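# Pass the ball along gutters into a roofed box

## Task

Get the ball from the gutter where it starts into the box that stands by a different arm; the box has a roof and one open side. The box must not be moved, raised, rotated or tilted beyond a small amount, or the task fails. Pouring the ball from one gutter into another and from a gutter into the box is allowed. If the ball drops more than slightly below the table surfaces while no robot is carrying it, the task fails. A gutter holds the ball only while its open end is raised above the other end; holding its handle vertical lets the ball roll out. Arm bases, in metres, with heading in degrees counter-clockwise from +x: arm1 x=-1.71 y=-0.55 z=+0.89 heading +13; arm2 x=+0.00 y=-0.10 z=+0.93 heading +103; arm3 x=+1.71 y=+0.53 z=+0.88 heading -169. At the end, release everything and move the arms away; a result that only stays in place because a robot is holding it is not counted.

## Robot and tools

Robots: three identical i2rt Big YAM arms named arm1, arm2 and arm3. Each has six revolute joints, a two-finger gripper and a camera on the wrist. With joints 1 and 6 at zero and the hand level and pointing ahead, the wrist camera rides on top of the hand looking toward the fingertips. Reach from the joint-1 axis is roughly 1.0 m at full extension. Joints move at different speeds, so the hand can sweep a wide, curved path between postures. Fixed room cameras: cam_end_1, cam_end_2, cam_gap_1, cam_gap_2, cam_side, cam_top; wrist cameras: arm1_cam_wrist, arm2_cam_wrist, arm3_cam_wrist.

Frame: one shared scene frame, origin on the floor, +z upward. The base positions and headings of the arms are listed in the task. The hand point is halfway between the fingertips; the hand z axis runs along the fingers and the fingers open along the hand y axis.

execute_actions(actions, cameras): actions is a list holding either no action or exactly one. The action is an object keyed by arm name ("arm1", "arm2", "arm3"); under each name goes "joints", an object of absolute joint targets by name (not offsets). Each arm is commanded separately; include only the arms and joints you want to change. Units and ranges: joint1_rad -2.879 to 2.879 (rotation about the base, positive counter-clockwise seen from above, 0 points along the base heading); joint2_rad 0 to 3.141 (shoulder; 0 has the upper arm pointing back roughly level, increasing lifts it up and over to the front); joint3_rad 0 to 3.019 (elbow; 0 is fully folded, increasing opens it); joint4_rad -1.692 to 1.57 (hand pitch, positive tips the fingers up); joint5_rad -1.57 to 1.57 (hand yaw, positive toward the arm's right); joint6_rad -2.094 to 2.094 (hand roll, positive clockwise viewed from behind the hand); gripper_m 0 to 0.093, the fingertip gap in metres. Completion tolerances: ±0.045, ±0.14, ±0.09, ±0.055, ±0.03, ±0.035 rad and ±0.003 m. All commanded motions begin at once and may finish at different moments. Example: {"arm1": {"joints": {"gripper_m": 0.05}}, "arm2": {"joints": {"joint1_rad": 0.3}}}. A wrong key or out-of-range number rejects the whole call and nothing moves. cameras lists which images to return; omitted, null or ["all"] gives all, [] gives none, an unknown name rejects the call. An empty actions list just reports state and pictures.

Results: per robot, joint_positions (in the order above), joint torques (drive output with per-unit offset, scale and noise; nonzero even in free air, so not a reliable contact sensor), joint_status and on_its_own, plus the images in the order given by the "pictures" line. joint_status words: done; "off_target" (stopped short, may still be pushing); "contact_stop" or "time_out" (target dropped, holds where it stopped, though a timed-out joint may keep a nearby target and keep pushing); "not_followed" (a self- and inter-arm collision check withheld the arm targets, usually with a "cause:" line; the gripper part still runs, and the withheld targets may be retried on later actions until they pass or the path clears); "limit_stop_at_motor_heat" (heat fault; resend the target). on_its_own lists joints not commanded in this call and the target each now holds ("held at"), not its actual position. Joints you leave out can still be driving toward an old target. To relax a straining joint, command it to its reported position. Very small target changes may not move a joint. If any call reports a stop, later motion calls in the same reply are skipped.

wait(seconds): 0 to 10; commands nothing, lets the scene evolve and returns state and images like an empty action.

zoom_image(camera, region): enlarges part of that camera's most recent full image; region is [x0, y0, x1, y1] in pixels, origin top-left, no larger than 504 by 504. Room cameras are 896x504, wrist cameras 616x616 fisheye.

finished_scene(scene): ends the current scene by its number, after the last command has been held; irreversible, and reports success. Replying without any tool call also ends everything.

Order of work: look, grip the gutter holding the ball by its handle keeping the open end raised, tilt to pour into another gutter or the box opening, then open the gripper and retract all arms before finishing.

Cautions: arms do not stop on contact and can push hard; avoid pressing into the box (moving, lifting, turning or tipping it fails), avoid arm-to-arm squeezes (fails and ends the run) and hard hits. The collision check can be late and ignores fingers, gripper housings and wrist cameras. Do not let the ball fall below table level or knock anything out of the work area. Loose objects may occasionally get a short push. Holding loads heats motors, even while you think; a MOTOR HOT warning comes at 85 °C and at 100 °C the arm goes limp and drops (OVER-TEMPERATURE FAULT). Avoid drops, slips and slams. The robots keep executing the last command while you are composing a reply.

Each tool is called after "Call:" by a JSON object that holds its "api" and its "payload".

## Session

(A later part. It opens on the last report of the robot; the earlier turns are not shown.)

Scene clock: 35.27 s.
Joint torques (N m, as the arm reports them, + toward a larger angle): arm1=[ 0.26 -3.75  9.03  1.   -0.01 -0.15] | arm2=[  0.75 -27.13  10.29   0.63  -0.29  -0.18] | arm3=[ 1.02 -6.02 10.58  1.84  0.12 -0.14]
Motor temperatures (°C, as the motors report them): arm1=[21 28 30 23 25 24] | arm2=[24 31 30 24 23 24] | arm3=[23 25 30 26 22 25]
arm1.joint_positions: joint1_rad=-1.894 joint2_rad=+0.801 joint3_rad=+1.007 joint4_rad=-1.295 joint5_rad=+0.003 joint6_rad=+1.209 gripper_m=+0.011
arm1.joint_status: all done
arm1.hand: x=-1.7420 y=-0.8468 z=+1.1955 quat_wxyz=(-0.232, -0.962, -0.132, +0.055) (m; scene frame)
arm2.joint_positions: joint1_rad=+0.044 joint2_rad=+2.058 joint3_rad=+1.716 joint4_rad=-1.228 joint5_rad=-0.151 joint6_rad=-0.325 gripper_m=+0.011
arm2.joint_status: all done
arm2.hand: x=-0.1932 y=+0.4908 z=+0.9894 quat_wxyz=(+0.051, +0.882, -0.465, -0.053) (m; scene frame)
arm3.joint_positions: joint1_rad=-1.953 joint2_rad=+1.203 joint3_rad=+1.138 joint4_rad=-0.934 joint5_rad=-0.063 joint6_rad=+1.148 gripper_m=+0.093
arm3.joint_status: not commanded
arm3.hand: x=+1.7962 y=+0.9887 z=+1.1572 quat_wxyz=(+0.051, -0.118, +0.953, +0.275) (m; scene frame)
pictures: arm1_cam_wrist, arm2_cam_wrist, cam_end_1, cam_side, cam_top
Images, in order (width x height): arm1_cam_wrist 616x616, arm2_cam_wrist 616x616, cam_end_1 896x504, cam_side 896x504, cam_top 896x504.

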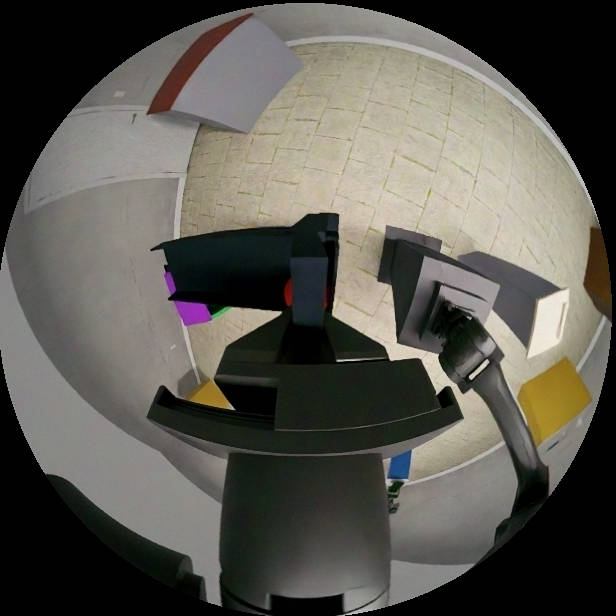

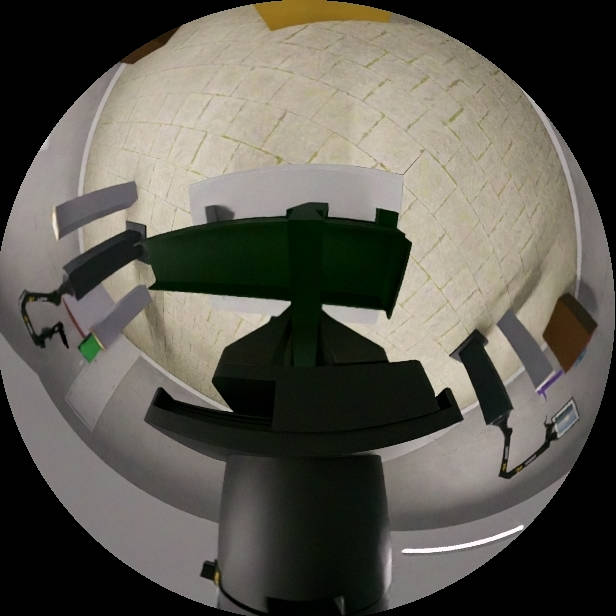

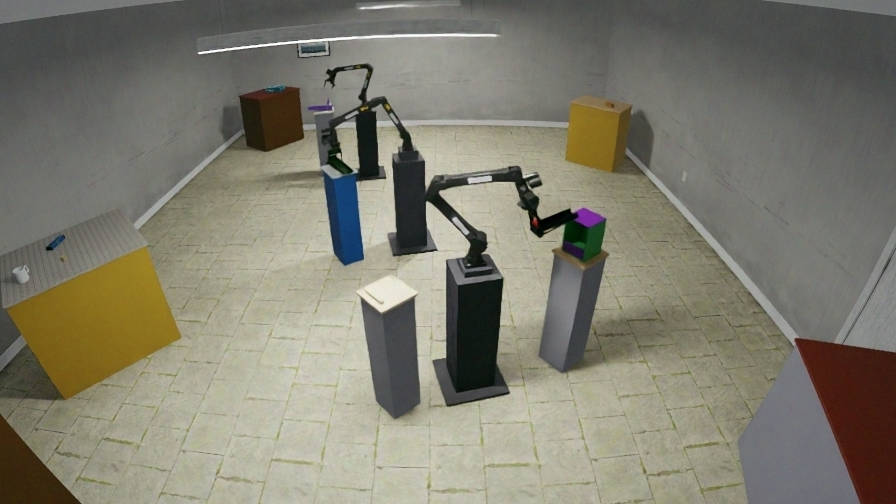

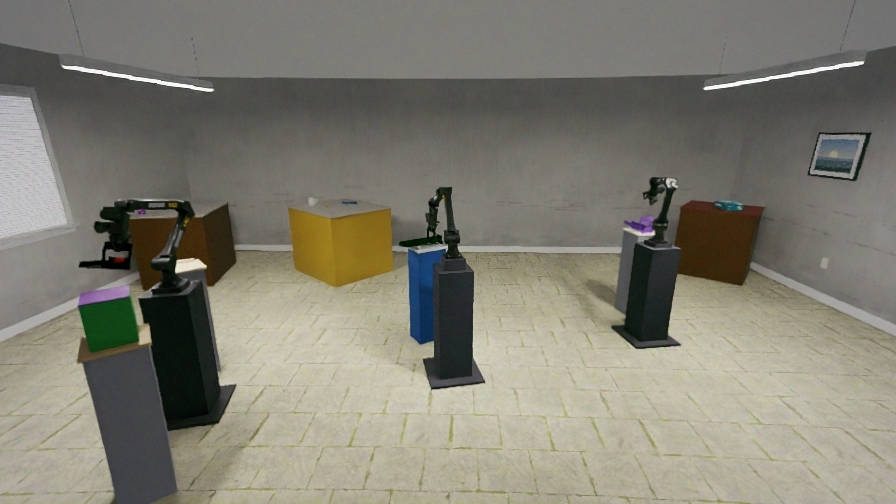

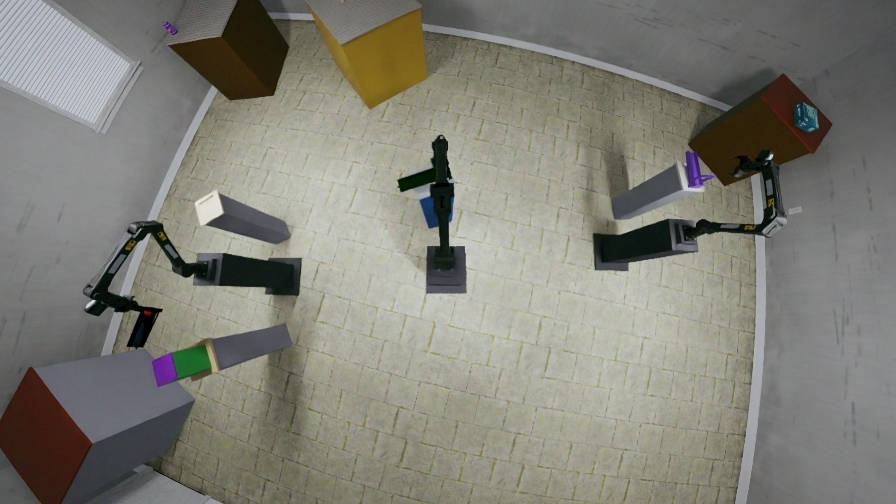

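Call:
{"api": "execute_actions", "payload": {"actions": [{"arm1":{"joints":{"joint1_rad":-2.15,"joint2_rad":1.0,"joint4_rad":-1.18,"joint5_rad":-0.26,"joint6_rad":0.8}},"arm2":{"joints":{"joint2_rad":2.06}}}], "cameras": []}}

Call:
{"api": "execute_actions", "payload": {"actions": [{"arm1":{"joints":{"joint2_rad":1.24,"joint3_rad":0.98,"joint6_rad":0.43}},"arm2":{"joints":{"gripper_m":0.093}}}], "cameras": ["arm1_cam_wrist","cam_end_1","cam_side"]}}

Call:
{"api": "zoom_image", "payload": {"camera": "cam_end_1", "region": [490, 170, 640, 300]}}

Scene clock: 37.00 s.
Joint torques (N m, as the arm reports them, + toward a larger angle): arm1=[ 0.54 -8.17  9.47  1.67 -0.37 -0.14] | arm2=[  0.8  -22.75  10.5    0.35  -0.31  -0.23] | arm3=[ 1.03 -5.98 10.57  1.83  0.12 -0.14]
Motor temperatures (°C, as the motors report them): arm1=[21 28 30 23 26 24] | arm2=[24 31 30 24 23 24] | arm3=[23 25 30 26 22 25]
arm1.joint_positions: joint1_rad=-2.147 joint2_rad=+1.014 joint3_rad=+1.001 joint4_rad=-1.197 joint5_rad=-0.252 joint6_rad=+0.811 gripper_m=+0.011
arm1.joint_status: all done
arm1.hand: x=-1.7911 y=-0.8934 z=+1.1436 quat_wxyz=(-0.217, -0.950, -0.224, -0.012) (m; scene frame)
arm2.joint_positions: joint1_rad=+0.044 joint2_rad=+2.058 joint3_rad=+1.716 joint4_rad=-1.228 joint5_rad=-0.151 joint6_rad=-0.325 gripper_m=+0.011
arm2.joint_status: all done
arm2.hand: x=-0.1932 y=+0.4908 z=+0.9894 quat_wxyz=(+0.051, +0.882, -0.465, -0.053) (m; scene frame)
arm3.joint_positions: joint1_rad=-1.953 joint2_rad=+1.203 joint3_rad=+1.138 joint4_rad=-0.934 joint5_rad=-0.063 joint6_rad=+1.148 gripper_m=+0.093
arm3.joint_status: not commanded
arm3.hand: x=+1.7962 y=+0.9887 z=+1.1572 quat_wxyz=(+0.051, -0.118, +0.953, +0.275) (m; scene frame)
pictures: none
No camera images: the call's "cameras" was empty. Leave "cameras" out to get every camera's image.

Scene clock: 38.40 s.
Joint torques (N m, as the arm reports them, + toward a larger angle): arm1=[  0.42 -10.76   8.79   0.96  -0.34  -0.13] | arm2=[  0.77 -22.34  10.55   0.62  -0.24  -0.15] | arm3=[ 1.   -5.94 10.56  1.83  0.13 -0.14]
Motor temperatures (°C, as the motors report them): arm1=[21 28 30 23 26 24] | arm2=[24 31 30 24 23 24] | arm3=[23 25 30 26 22 25]
arm1.joint_positions: joint1_rad=-2.147 joint2_rad=+1.254 joint3_rad=+0.979 joint4_rad=-1.191 joint5_rad=-0.254 joint6_rad=+0.441 gripper_m=+0.011
arm1.joint_status: all done
arm1.hand: x=-1.7960 y=-0.9077 z=+1.0544 quat_wxyz=(-0.123, -0.912, -0.386, -0.059) (m; scene frame)
arm2.joint_positions: joint1_rad=+0.044 joint2_rad=+2.058 joint3_rad=+1.716 joint4_rad=-1.228 joint5_rad=-0.153 joint6_rad=-0.325 gripper_m=+0.093
arm2.joint_status: all done
arm2.hand: x=-0.1935 y=+0.4908 z=+0.9894 quat_wxyz=(+0.052, +0.882, -0.465, -0.054) (m; scene frame)
arm3.joint_positions: joint1_rad=-1.953 joint2_rad=+1.203 joint3_rad=+1.138 joint4_rad=-0.934 joint5_rad=-0.063 joint6_rad=+1.148 gripper_m=+0.093
arm3.joint_status: not commanded
arm3.hand: x=+1.7962 y=+0.9887 z=+1.1572 quat_wxyz=(+0.051, -0.118, +0.953, +0.275) (m; scene frame)
pictures: arm1_cam_wrist, cam_end_1, cam_side
Images, in order (width x height): arm1_cam_wrist 616x616, cam_end_1 896x504, cam_side 896x504.

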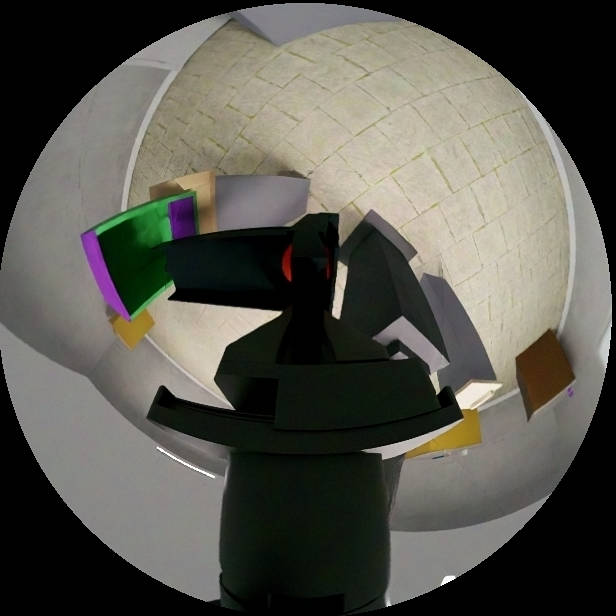

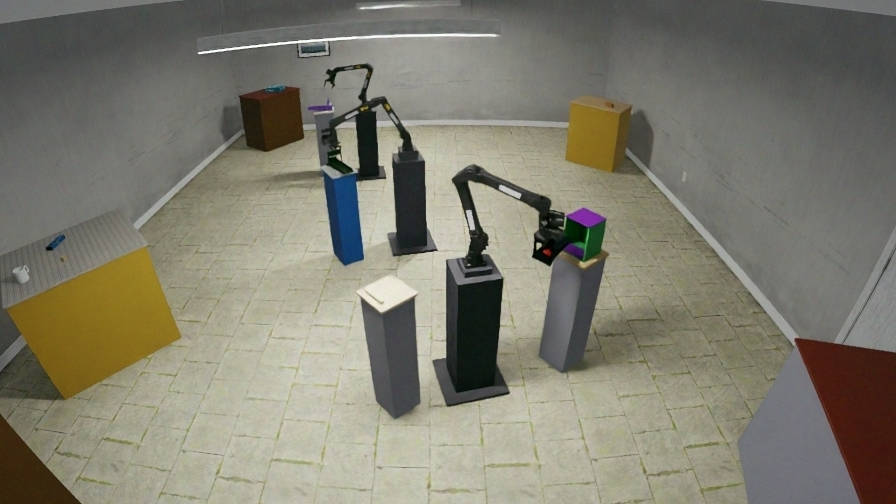

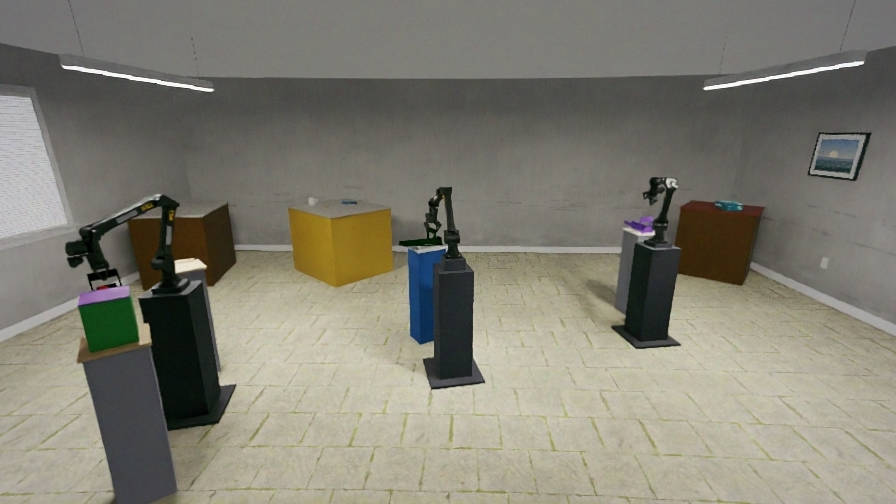

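Region (490, 170, 640, 300) of cam_end_1's 896x504 image, scaled by 3.360, with more detail than that image has; it fills the top 437 rows of this view, and the rest is white.

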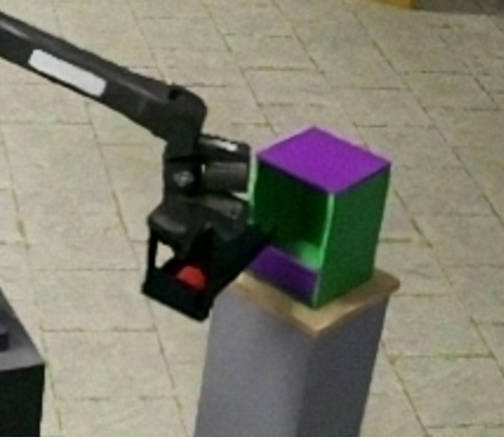

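Call:
{"api": "execute_actions", "payload": {"actions": [{"arm1":{"joints":{"joint1_rad":-2.03,"joint2_rad":1.39,"joint3_rad":1.19,"joint4_rad":-1.17,"joint5_rad":-0.235,"joint6_rad":0.55}},"arm2":{"joints":{"joint2_rad":1.75}}}], "cameras": ["arm1_cam_wrist","cam_end_1","cam_gap_1"]}}

Call:
{"api": "zoom_image", "payload": {"camera": "cam_end_1", "region": [490, 170, 640, 300]}}

Scene clock: 40.13 s.
Joint torques (N m, as the arm reports them, + toward a larger angle): arm1=[  0.41 -12.76  13.39   0.83  -0.24   0.08] | arm2=[  0.48 -19.27  11.5    1.25  -0.21  -0.17] | arm3=[ 1.   -5.84 10.56  1.83  0.12 -0.14]
Motor temperatures (°C, as the motors report them): arm1=[21 28 30 23 26 24] | arm2=[24 31 30 24 23 24] | arm3=[23 25 31 26 22 25]
arm1.joint_positions: joint1_rad=-2.027 joint2_rad=+1.401 joint3_rad=+1.134 joint4_rad=-1.177 joint5_rad=-0.231 joint6_rad=+0.540 gripper_m=+0.011
arm1.joint_status: all done
arm1.hand: x=-1.7702 y=-0.9749 z=+1.0606 quat_wxyz=(-0.119, -0.909, -0.397, -0.056) (m; scene frame)
arm2.joint_positions: joint1_rad=+0.044 joint2_rad=+1.749 joint3_rad=+1.716 joint4_rad=-1.228 joint5_rad=-0.153 joint6_rad=-0.325 gripper_m=+0.093
arm2.joint_status: all done
arm2.hand: x=-0.1923 y=+0.4839 z=+1.1741 quat_wxyz=(-0.060, +0.877, -0.449, -0.159) (m; scene frame)
arm3.joint_positions: joint1_rad=-1.953 joint2_rad=+1.203 joint3_rad=+1.138 joint4_rad=-0.934 joint5_rad=-0.063 joint6_rad=+1.148 gripper_m=+0.093
arm3.joint_status: not commanded
arm3.hand: x=+1.7962 y=+0.9887 z=+1.1572 quat_wxyz=(+0.051, -0.118, +0.953, +0.275) (m; scene frame)
pictures: arm1_cam_wrist, cam_end_1, cam_gap_1
Images, in order (width x height): arm1_cam_wrist 616x616, cam_end_1 896x504, cam_gap_1 896x504.

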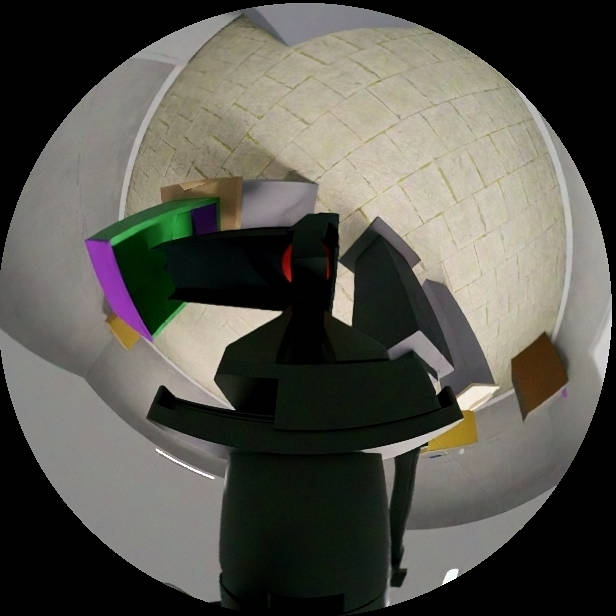

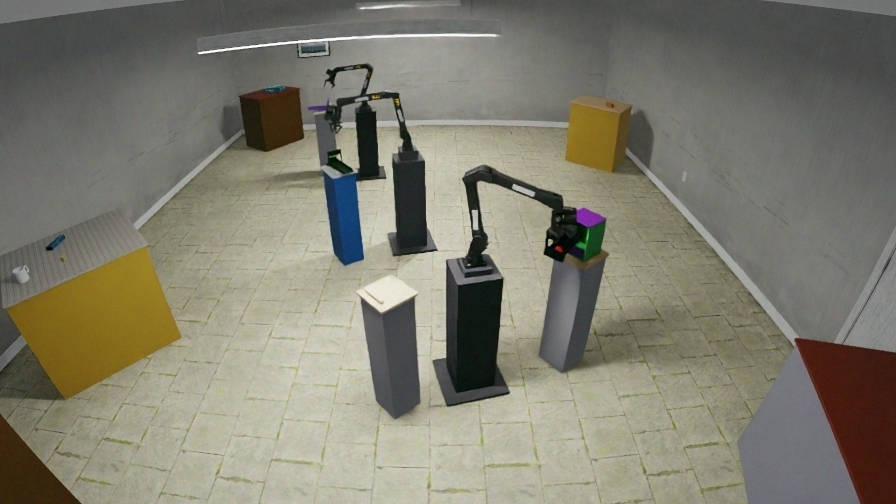

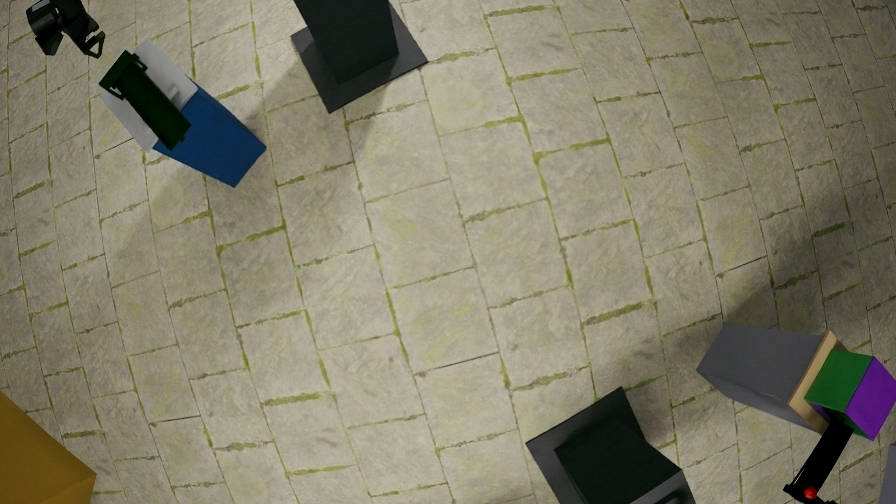

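Region (490, 170, 640, 300) of cam_end_1's 896x504 image, scaled by 3.360, with more detail than that image has; it fills the top 437 rows of this view, and the rest is white.

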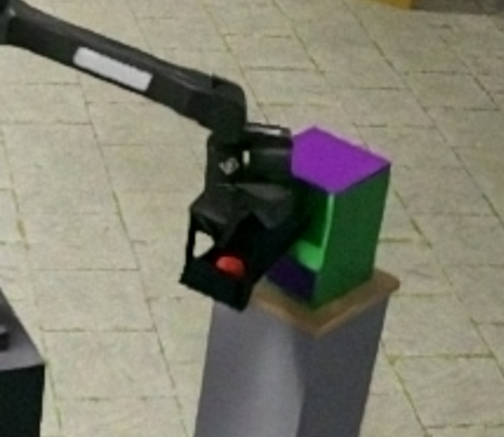

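Call:
{"api": "execute_actions", "payload": {"actions": [{"arm1":{"joints":{"joint1_rad":-1.96,"joint2_rad":1.475,"joint3_rad":1.29,"joint6_rad":0.63}}}], "cameras": ["arm1_cam_wrist"]}}

Call:
{"api": "execute_actions", "payload": {"actions": [{"arm1":{"joints":{"joint1_rad":-1.87,"joint2_rad":1.55,"joint3_rad":1.375,"joint5_rad":-0.2,"joint6_rad":0.71}}}], "cameras": ["arm1_cam_wrist","cam_end_1","cam_gap_1"]}}

Scene clock: 41.23 s.
Joint torques (N m, as the arm reports them, + toward a larger angle): arm1=[  0.82 -13.23  13.56   0.84  -0.23   0.07] | arm2=[  0.52 -18.88  11.69   1.07  -0.2   -0.15] | arm3=[ 0.92 -6.03 10.56  1.85  0.12 -0.13]
Motor temperatures (°C, as the motors report them): arm1=[21 28 30 23 26 24] | arm2=[24 31 30 24 23 24] | arm3=[23 24 31 26 22 25]
arm1.joint_positions: joint1_rad=-1.960 joint2_rad=+1.473 joint3_rad=+1.232 joint4_rad=-1.176 joint5_rad=-0.231 joint6_rad=+0.619 gripper_m=+0.011
arm1.joint_status: all done
arm1.hand: x=-1.7478 y=-1.0140 z=+1.0700 quat_wxyz=(-0.125, -0.910, -0.392, -0.058) (m; scene frame)
arm2.joint_positions: joint1_rad=+0.044 joint2_rad=+1.749 joint3_rad=+1.716 joint4_rad=-1.228 joint5_rad=-0.153 joint6_rad=-0.325 gripper_m=+0.093
arm2.joint_status: not commanded
arm2.hand: x=-0.1923 y=+0.4839 z=+1.1741 quat_wxyz=(-0.060, +0.877, -0.449, -0.159) (m; scene frame)
arm3.joint_positions: joint1_rad=-1.953 joint2_rad=+1.203 joint3_rad=+1.138 joint4_rad=-0.934 joint5_rad=-0.063 joint6_rad=+1.148 gripper_m=+0.093
arm3.joint_status: not commanded
arm3.hand: x=+1.7962 y=+0.9887 z=+1.1572 quat_wxyz=(+0.051, -0.118, +0.953, +0.275) (m; scene frame)
pictures: arm1_cam_wrist
Images, in order (width x height): arm1_cam_wrist 616x616.

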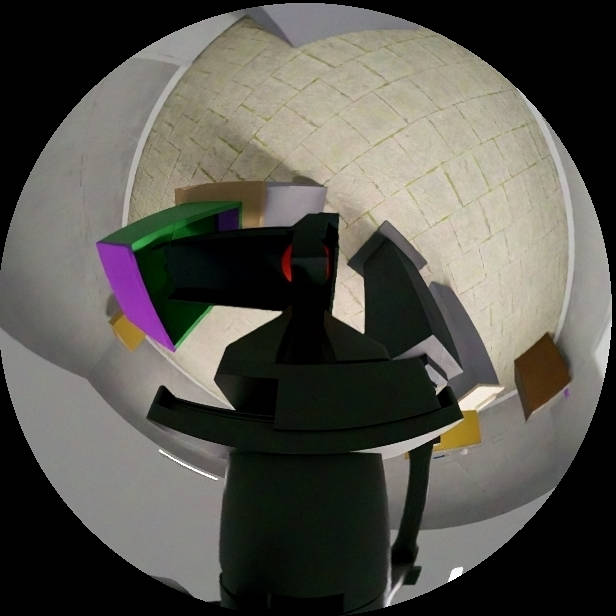

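Scene clock: 42.20 s.
Joint torques (N m, as the arm reports them, + toward a larger angle): arm1=[  0.45 -14.43  13.77   0.87  -0.2    0.08] | arm2=[  1.11 -20.72  11.77   1.11  -0.21  -0.18] | arm3=[ 1.03 -5.91 10.58  1.84  0.12 -0.14]
Motor temperatures (°C, as the motors report them): arm1=[21 28 30 23 26 24] | arm2=[24 31 30 24 23 24] | arm3=[23 24 31 26 22 25]
arm1.joint_positions: joint1_rad=-1.865 joint2_rad=+1.549 joint3_rad=+1.316 joint4_rad=-1.176 joint5_rad=-0.197 joint6_rad=+0.700 gripper_m=+0.011
arm1.joint_status: all done
arm1.hand: x=-1.7114 y=-1.0464 z=+1.0683 quat_wxyz=(-0.116, -0.908, -0.399, -0.051) (m; scene frame)
arm2.joint_positions: joint1_rad=+0.044 joint2_rad=+1.749 joint3_rad=+1.716 joint4_rad=-1.228 joint5_rad=-0.153 joint6_rad=-0.325 gripper_m=+0.093
arm2.joint_status: not commanded
arm2.hand: x=-0.1923 y=+0.4839 z=+1.1741 quat_wxyz=(-0.060, +0.877, -0.449, -0.159) (m; scene frame)
arm3.joint_positions: joint1_rad=-1.953 joint2_rad=+1.203 joint3_rad=+1.138 joint4_rad=-0.934 joint5_rad=-0.063 joint6_rad=+1.148 gripper_m=+0.093
arm3.joint_status: not commanded
arm3.hand: x=+1.7962 y=+0.9887 z=+1.1572 quat_wxyz=(+0.051, -0.118, +0.953, +0.275) (m; scene frame)
pictures: arm1_cam_wrist, cam_end_1, cam_gap_1
Images, in order (width x height): arm1_cam_wrist 616x616, cam_end_1 896x504, cam_gap_1 896x504.

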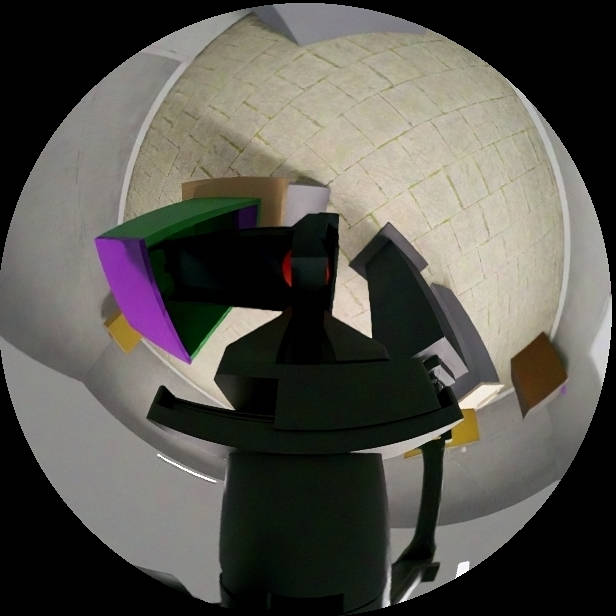

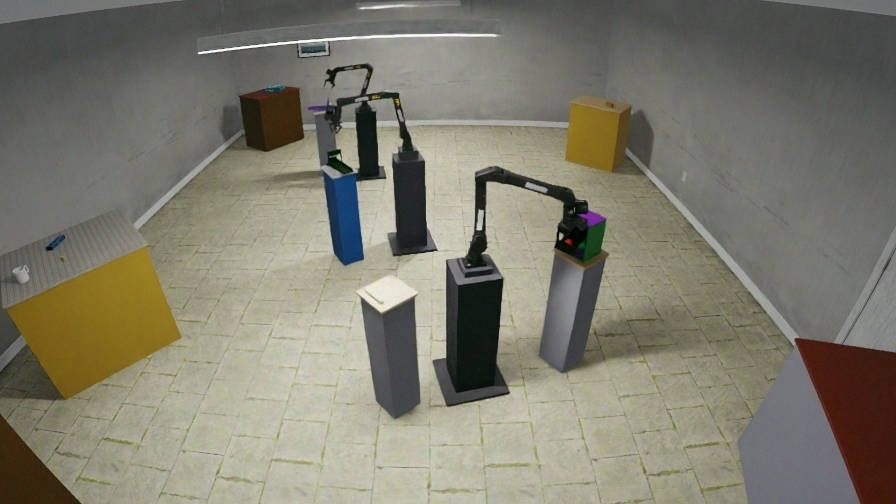

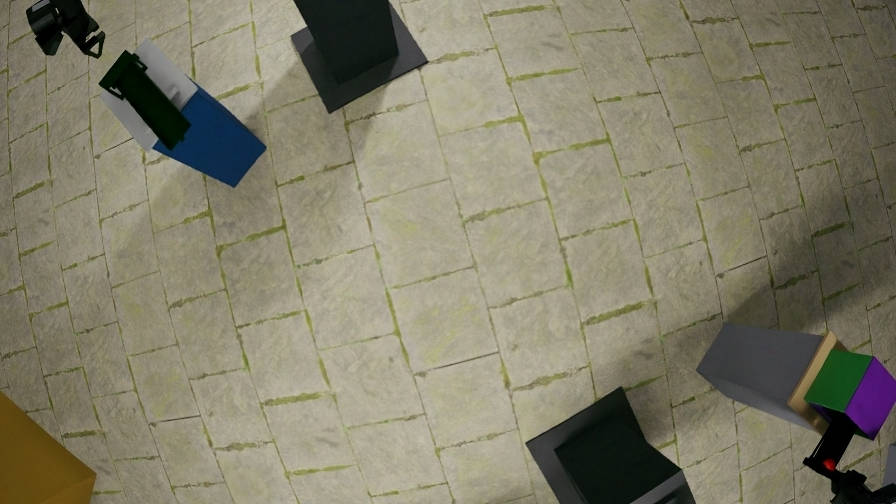

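Pouring, with a slight raise so the gutter clears the lip.

Call:
{"api": "execute_actions", "payload": {"actions": [{"arm1":{"joints":{"joint3_rad":1.44,"joint4_rad":-1.36,"joint5_rad":-0.05}}}], "cameras": ["arm1_cam_wrist"]}}

Call:
{"api": "wait", "payload": {"seconds": 2}}

Scene clock: 43.17 s.
Joint torques (N m, as the arm reports them, + toward a larger angle): arm1=[  0.3  -14.54  13.44   0.01   0.11   0.09] | arm2=[  0.53 -19.11  11.87   1.19  -0.2   -0.17] | arm3=[ 1.1  -5.98 10.57  1.85  0.12 -0.14]
Motor temperatures (°C, as the motors report them): arm1=[21 28 31 23 26 24] | arm2=[24 31 30 24 23 24] | arm3=[23 24 31 26 22 25]
arm1.joint_positions: joint1_rad=-1.865 joint2_rad=+1.549 joint3_rad=+1.385 joint4_rad=-1.351 joint5_rad=-0.052 joint6_rad=+0.701 gripper_m=+0.011
arm1.joint_status: all done
arm1.hand: x=-1.7349 y=-1.0247 z=+1.0881 quat_wxyz=(-0.036, -0.918, -0.394, -0.011) (m; scene frame)
arm2.joint_positions: joint1_rad=+0.044 joint2_rad=+1.749 joint3_rad=+1.716 joint4_rad=-1.228 joint5_rad=-0.153 joint6_rad=-0.325 gripper_m=+0.093
arm2.joint_status: not commanded
arm2.hand: x=-0.1923 y=+0.4839 z=+1.1741 quat_wxyz=(-0.060, +0.877, -0.449, -0.159) (m; scene frame)
arm3.joint_positions: joint1_rad=-1.953 joint2_rad=+1.203 joint3_rad=+1.138 joint4_rad=-0.934 joint5_rad=-0.063 joint6_rad=+1.148 gripper_m=+0.093
arm3.joint_status: not commanded
arm3.hand: x=+1.7962 y=+0.9887 z=+1.1572 quat_wxyz=(+0.051, -0.118, +0.953, +0.275) (m; scene frame)
pictures: arm1_cam_wrist
Images, in order (width x height): arm1_cam_wrist 616x616.

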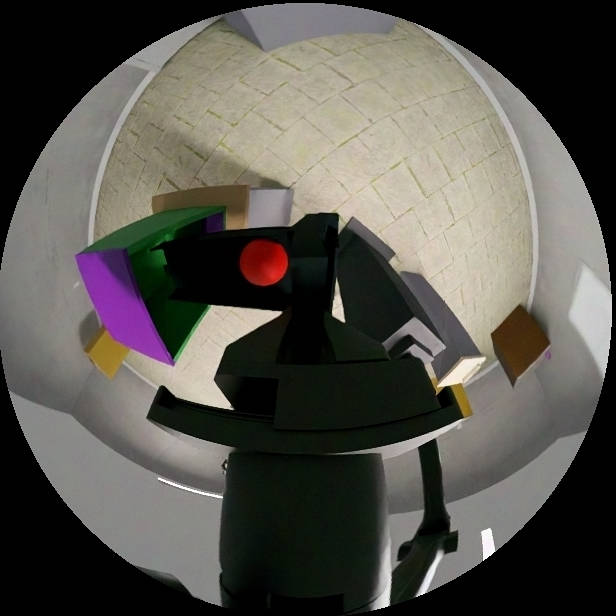

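Scene clock: 45.17 s.
Joint torques (N m, as the arm reports them, + toward a larger angle): arm1=[  0.29 -14.45  13.41   0.06   0.05   0.1 ] | arm2=[  1.   -19.77  11.85   1.18  -0.22  -0.16] | arm3=[ 0.97 -5.95 10.56  1.84  0.12 -0.14]
Motor temperatures (°C, as the motors report them): arm1=[21 28 31 23 26 24] | arm2=[24 30 30 24 23 24] | arm3=[23 24 31 26 22 25]
arm1.joint_positions: joint1_rad=-1.865 joint2_rad=+1.549 joint3_rad=+1.385 joint4_rad=-1.351 joint5_rad=-0.050 joint6_rad=+0.701 gripper_m=+0.011
arm1.joint_status: all done
arm1.hand: x=-1.7351 y=-1.0247 z=+1.0881 quat_wxyz=(-0.036, -0.918, -0.394, -0.010) (m; scene frame)
arm2.joint_positions: joint1_rad=+0.044 joint2_rad=+1.749 joint3_rad=+1.716 joint4_rad=-1.228 joint5_rad=-0.153 joint6_rad=-0.325 gripper_m=+0.093
arm2.joint_status: not commanded
arm2.hand: x=-0.1923 y=+0.4839 z=+1.1741 quat_wxyz=(-0.060, +0.877, -0.449, -0.159) (m; scene frame)
arm3.joint_positions: joint1_rad=-1.953 joint2_rad=+1.203 joint3_rad=+1.138 joint4_rad=-0.934 joint5_rad=-0.063 joint6_rad=+1.148 gripper_m=+0.093
arm3.joint_status: not commanded
arm3.hand: x=+1.7962 y=+0.9887 z=+1.1572 quat_wxyz=(+0.051, -0.118, +0.953, +0.275) (m; scene frame)
wait: 2.00 s; at rest by 0.27 s
pictures: arm1_cam_wrist, arm2_cam_wrist, arm3_cam_wrist, cam_end_1, cam_end_2, cam_gap_1, cam_gap_2, cam_side, cam_top
Images, in order (width x height): arm1_cam_wrist 616x616, arm2_cam_wrist 616x616, arm3_cam_wrist 616x616, cam_end_1 896x504, cam_end_2 896x504, cam_gap_1 896x504, cam_gap_2 896x504, cam_side 896x504, cam_top 896x504.

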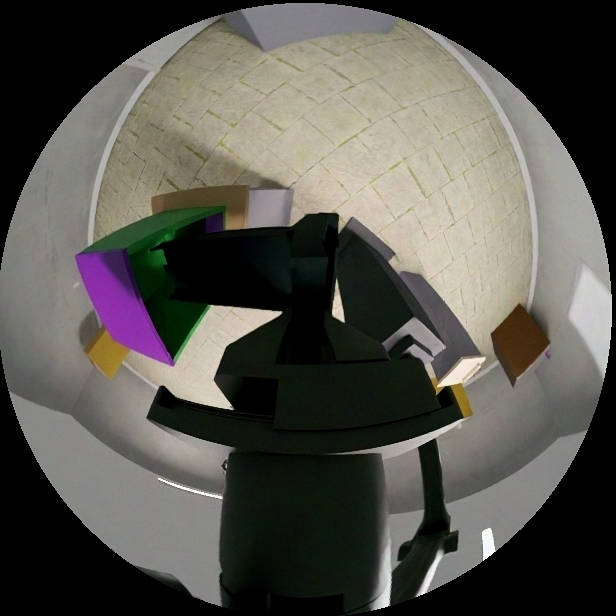

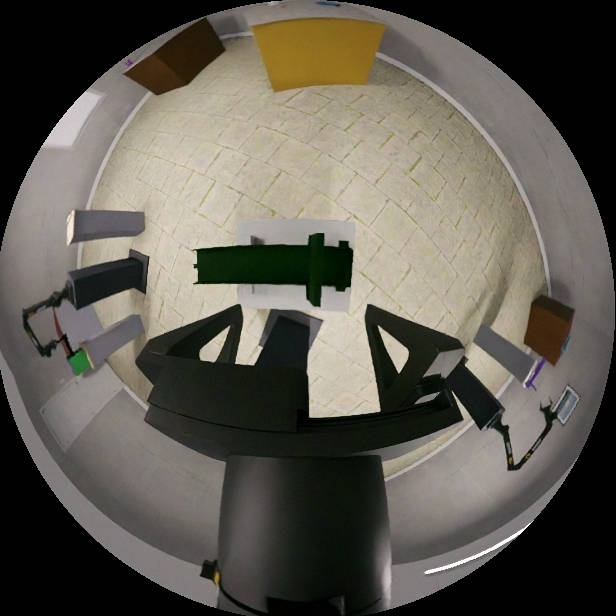

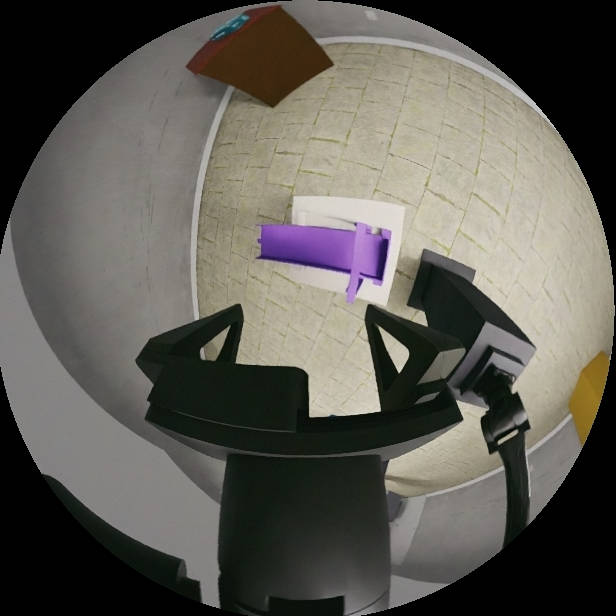

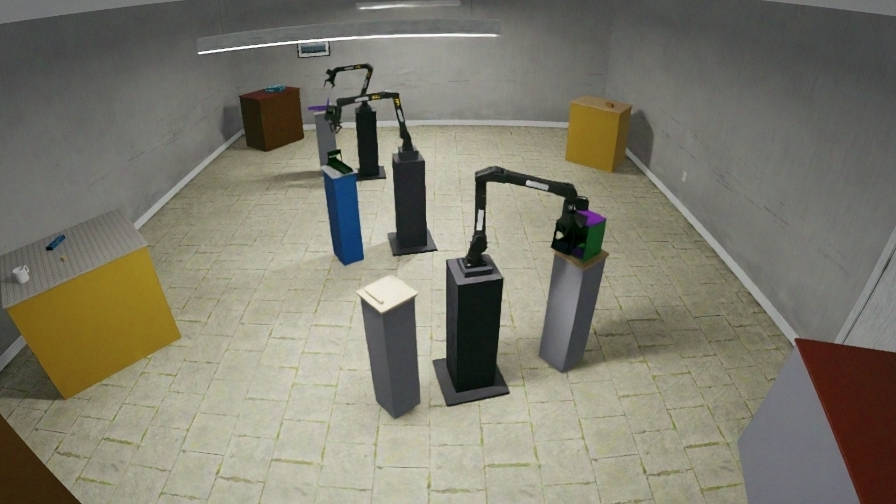

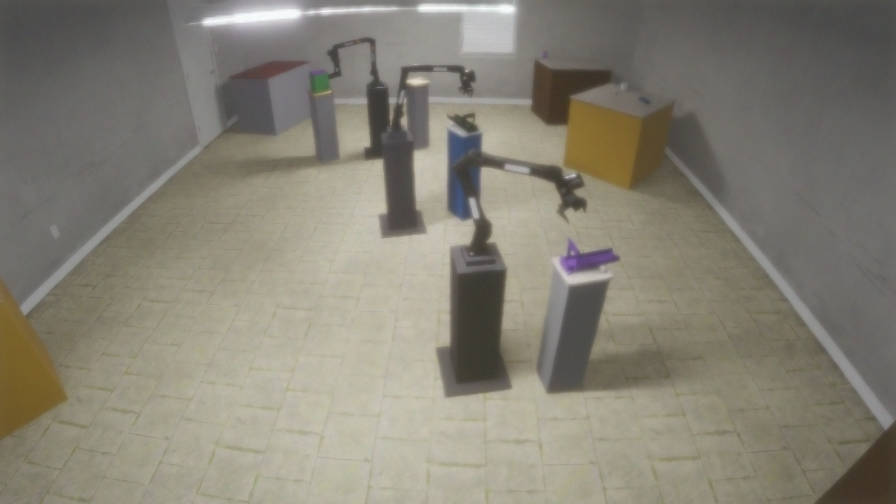

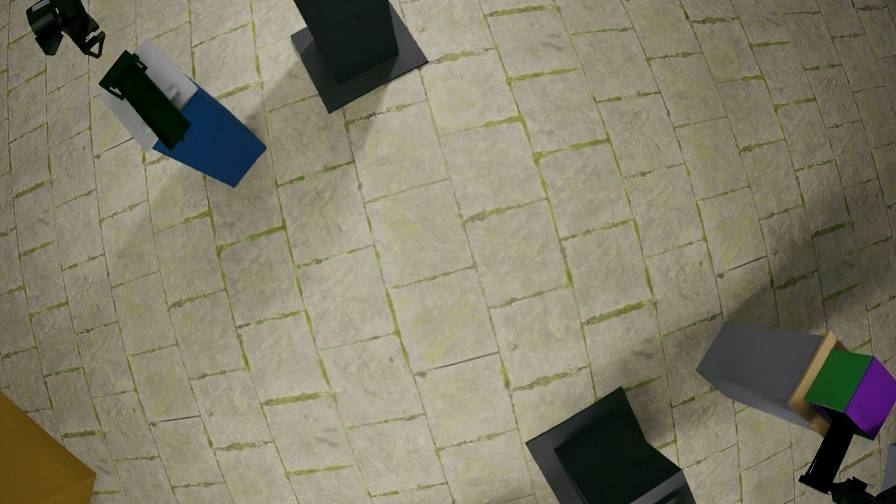

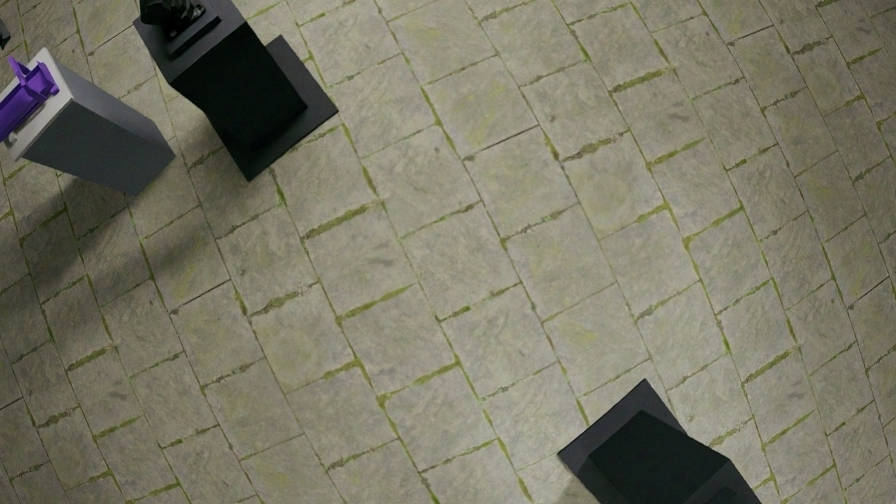

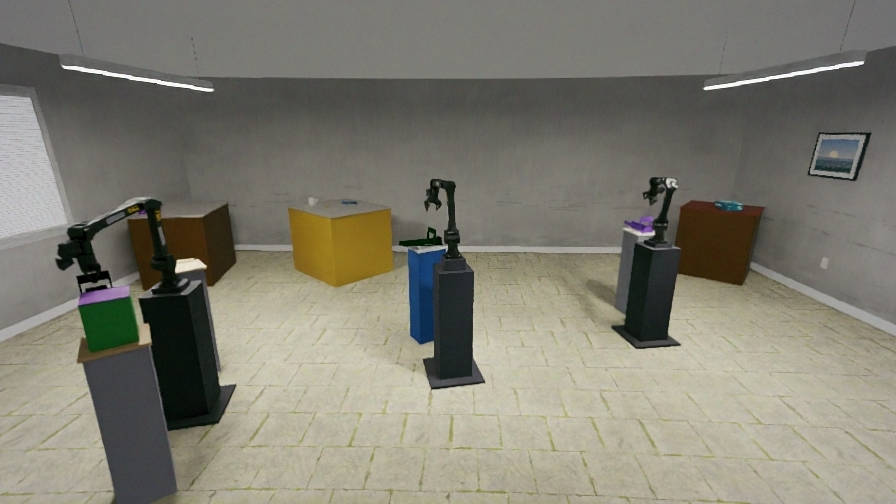

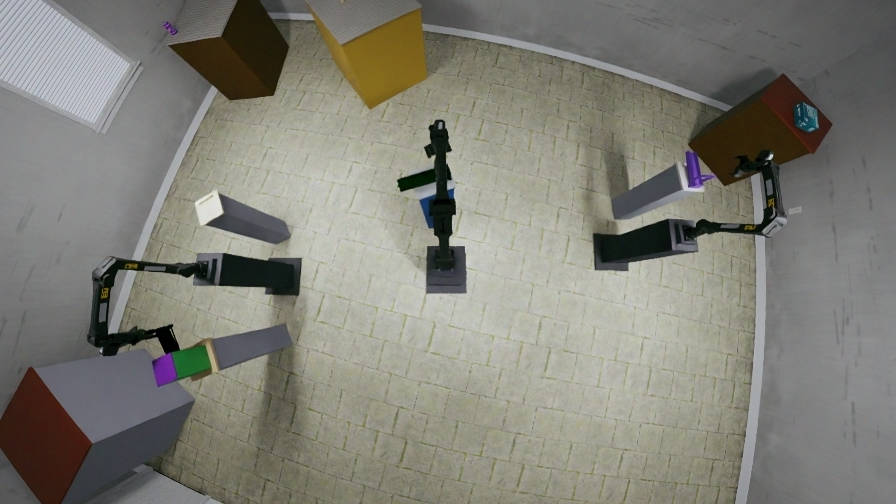

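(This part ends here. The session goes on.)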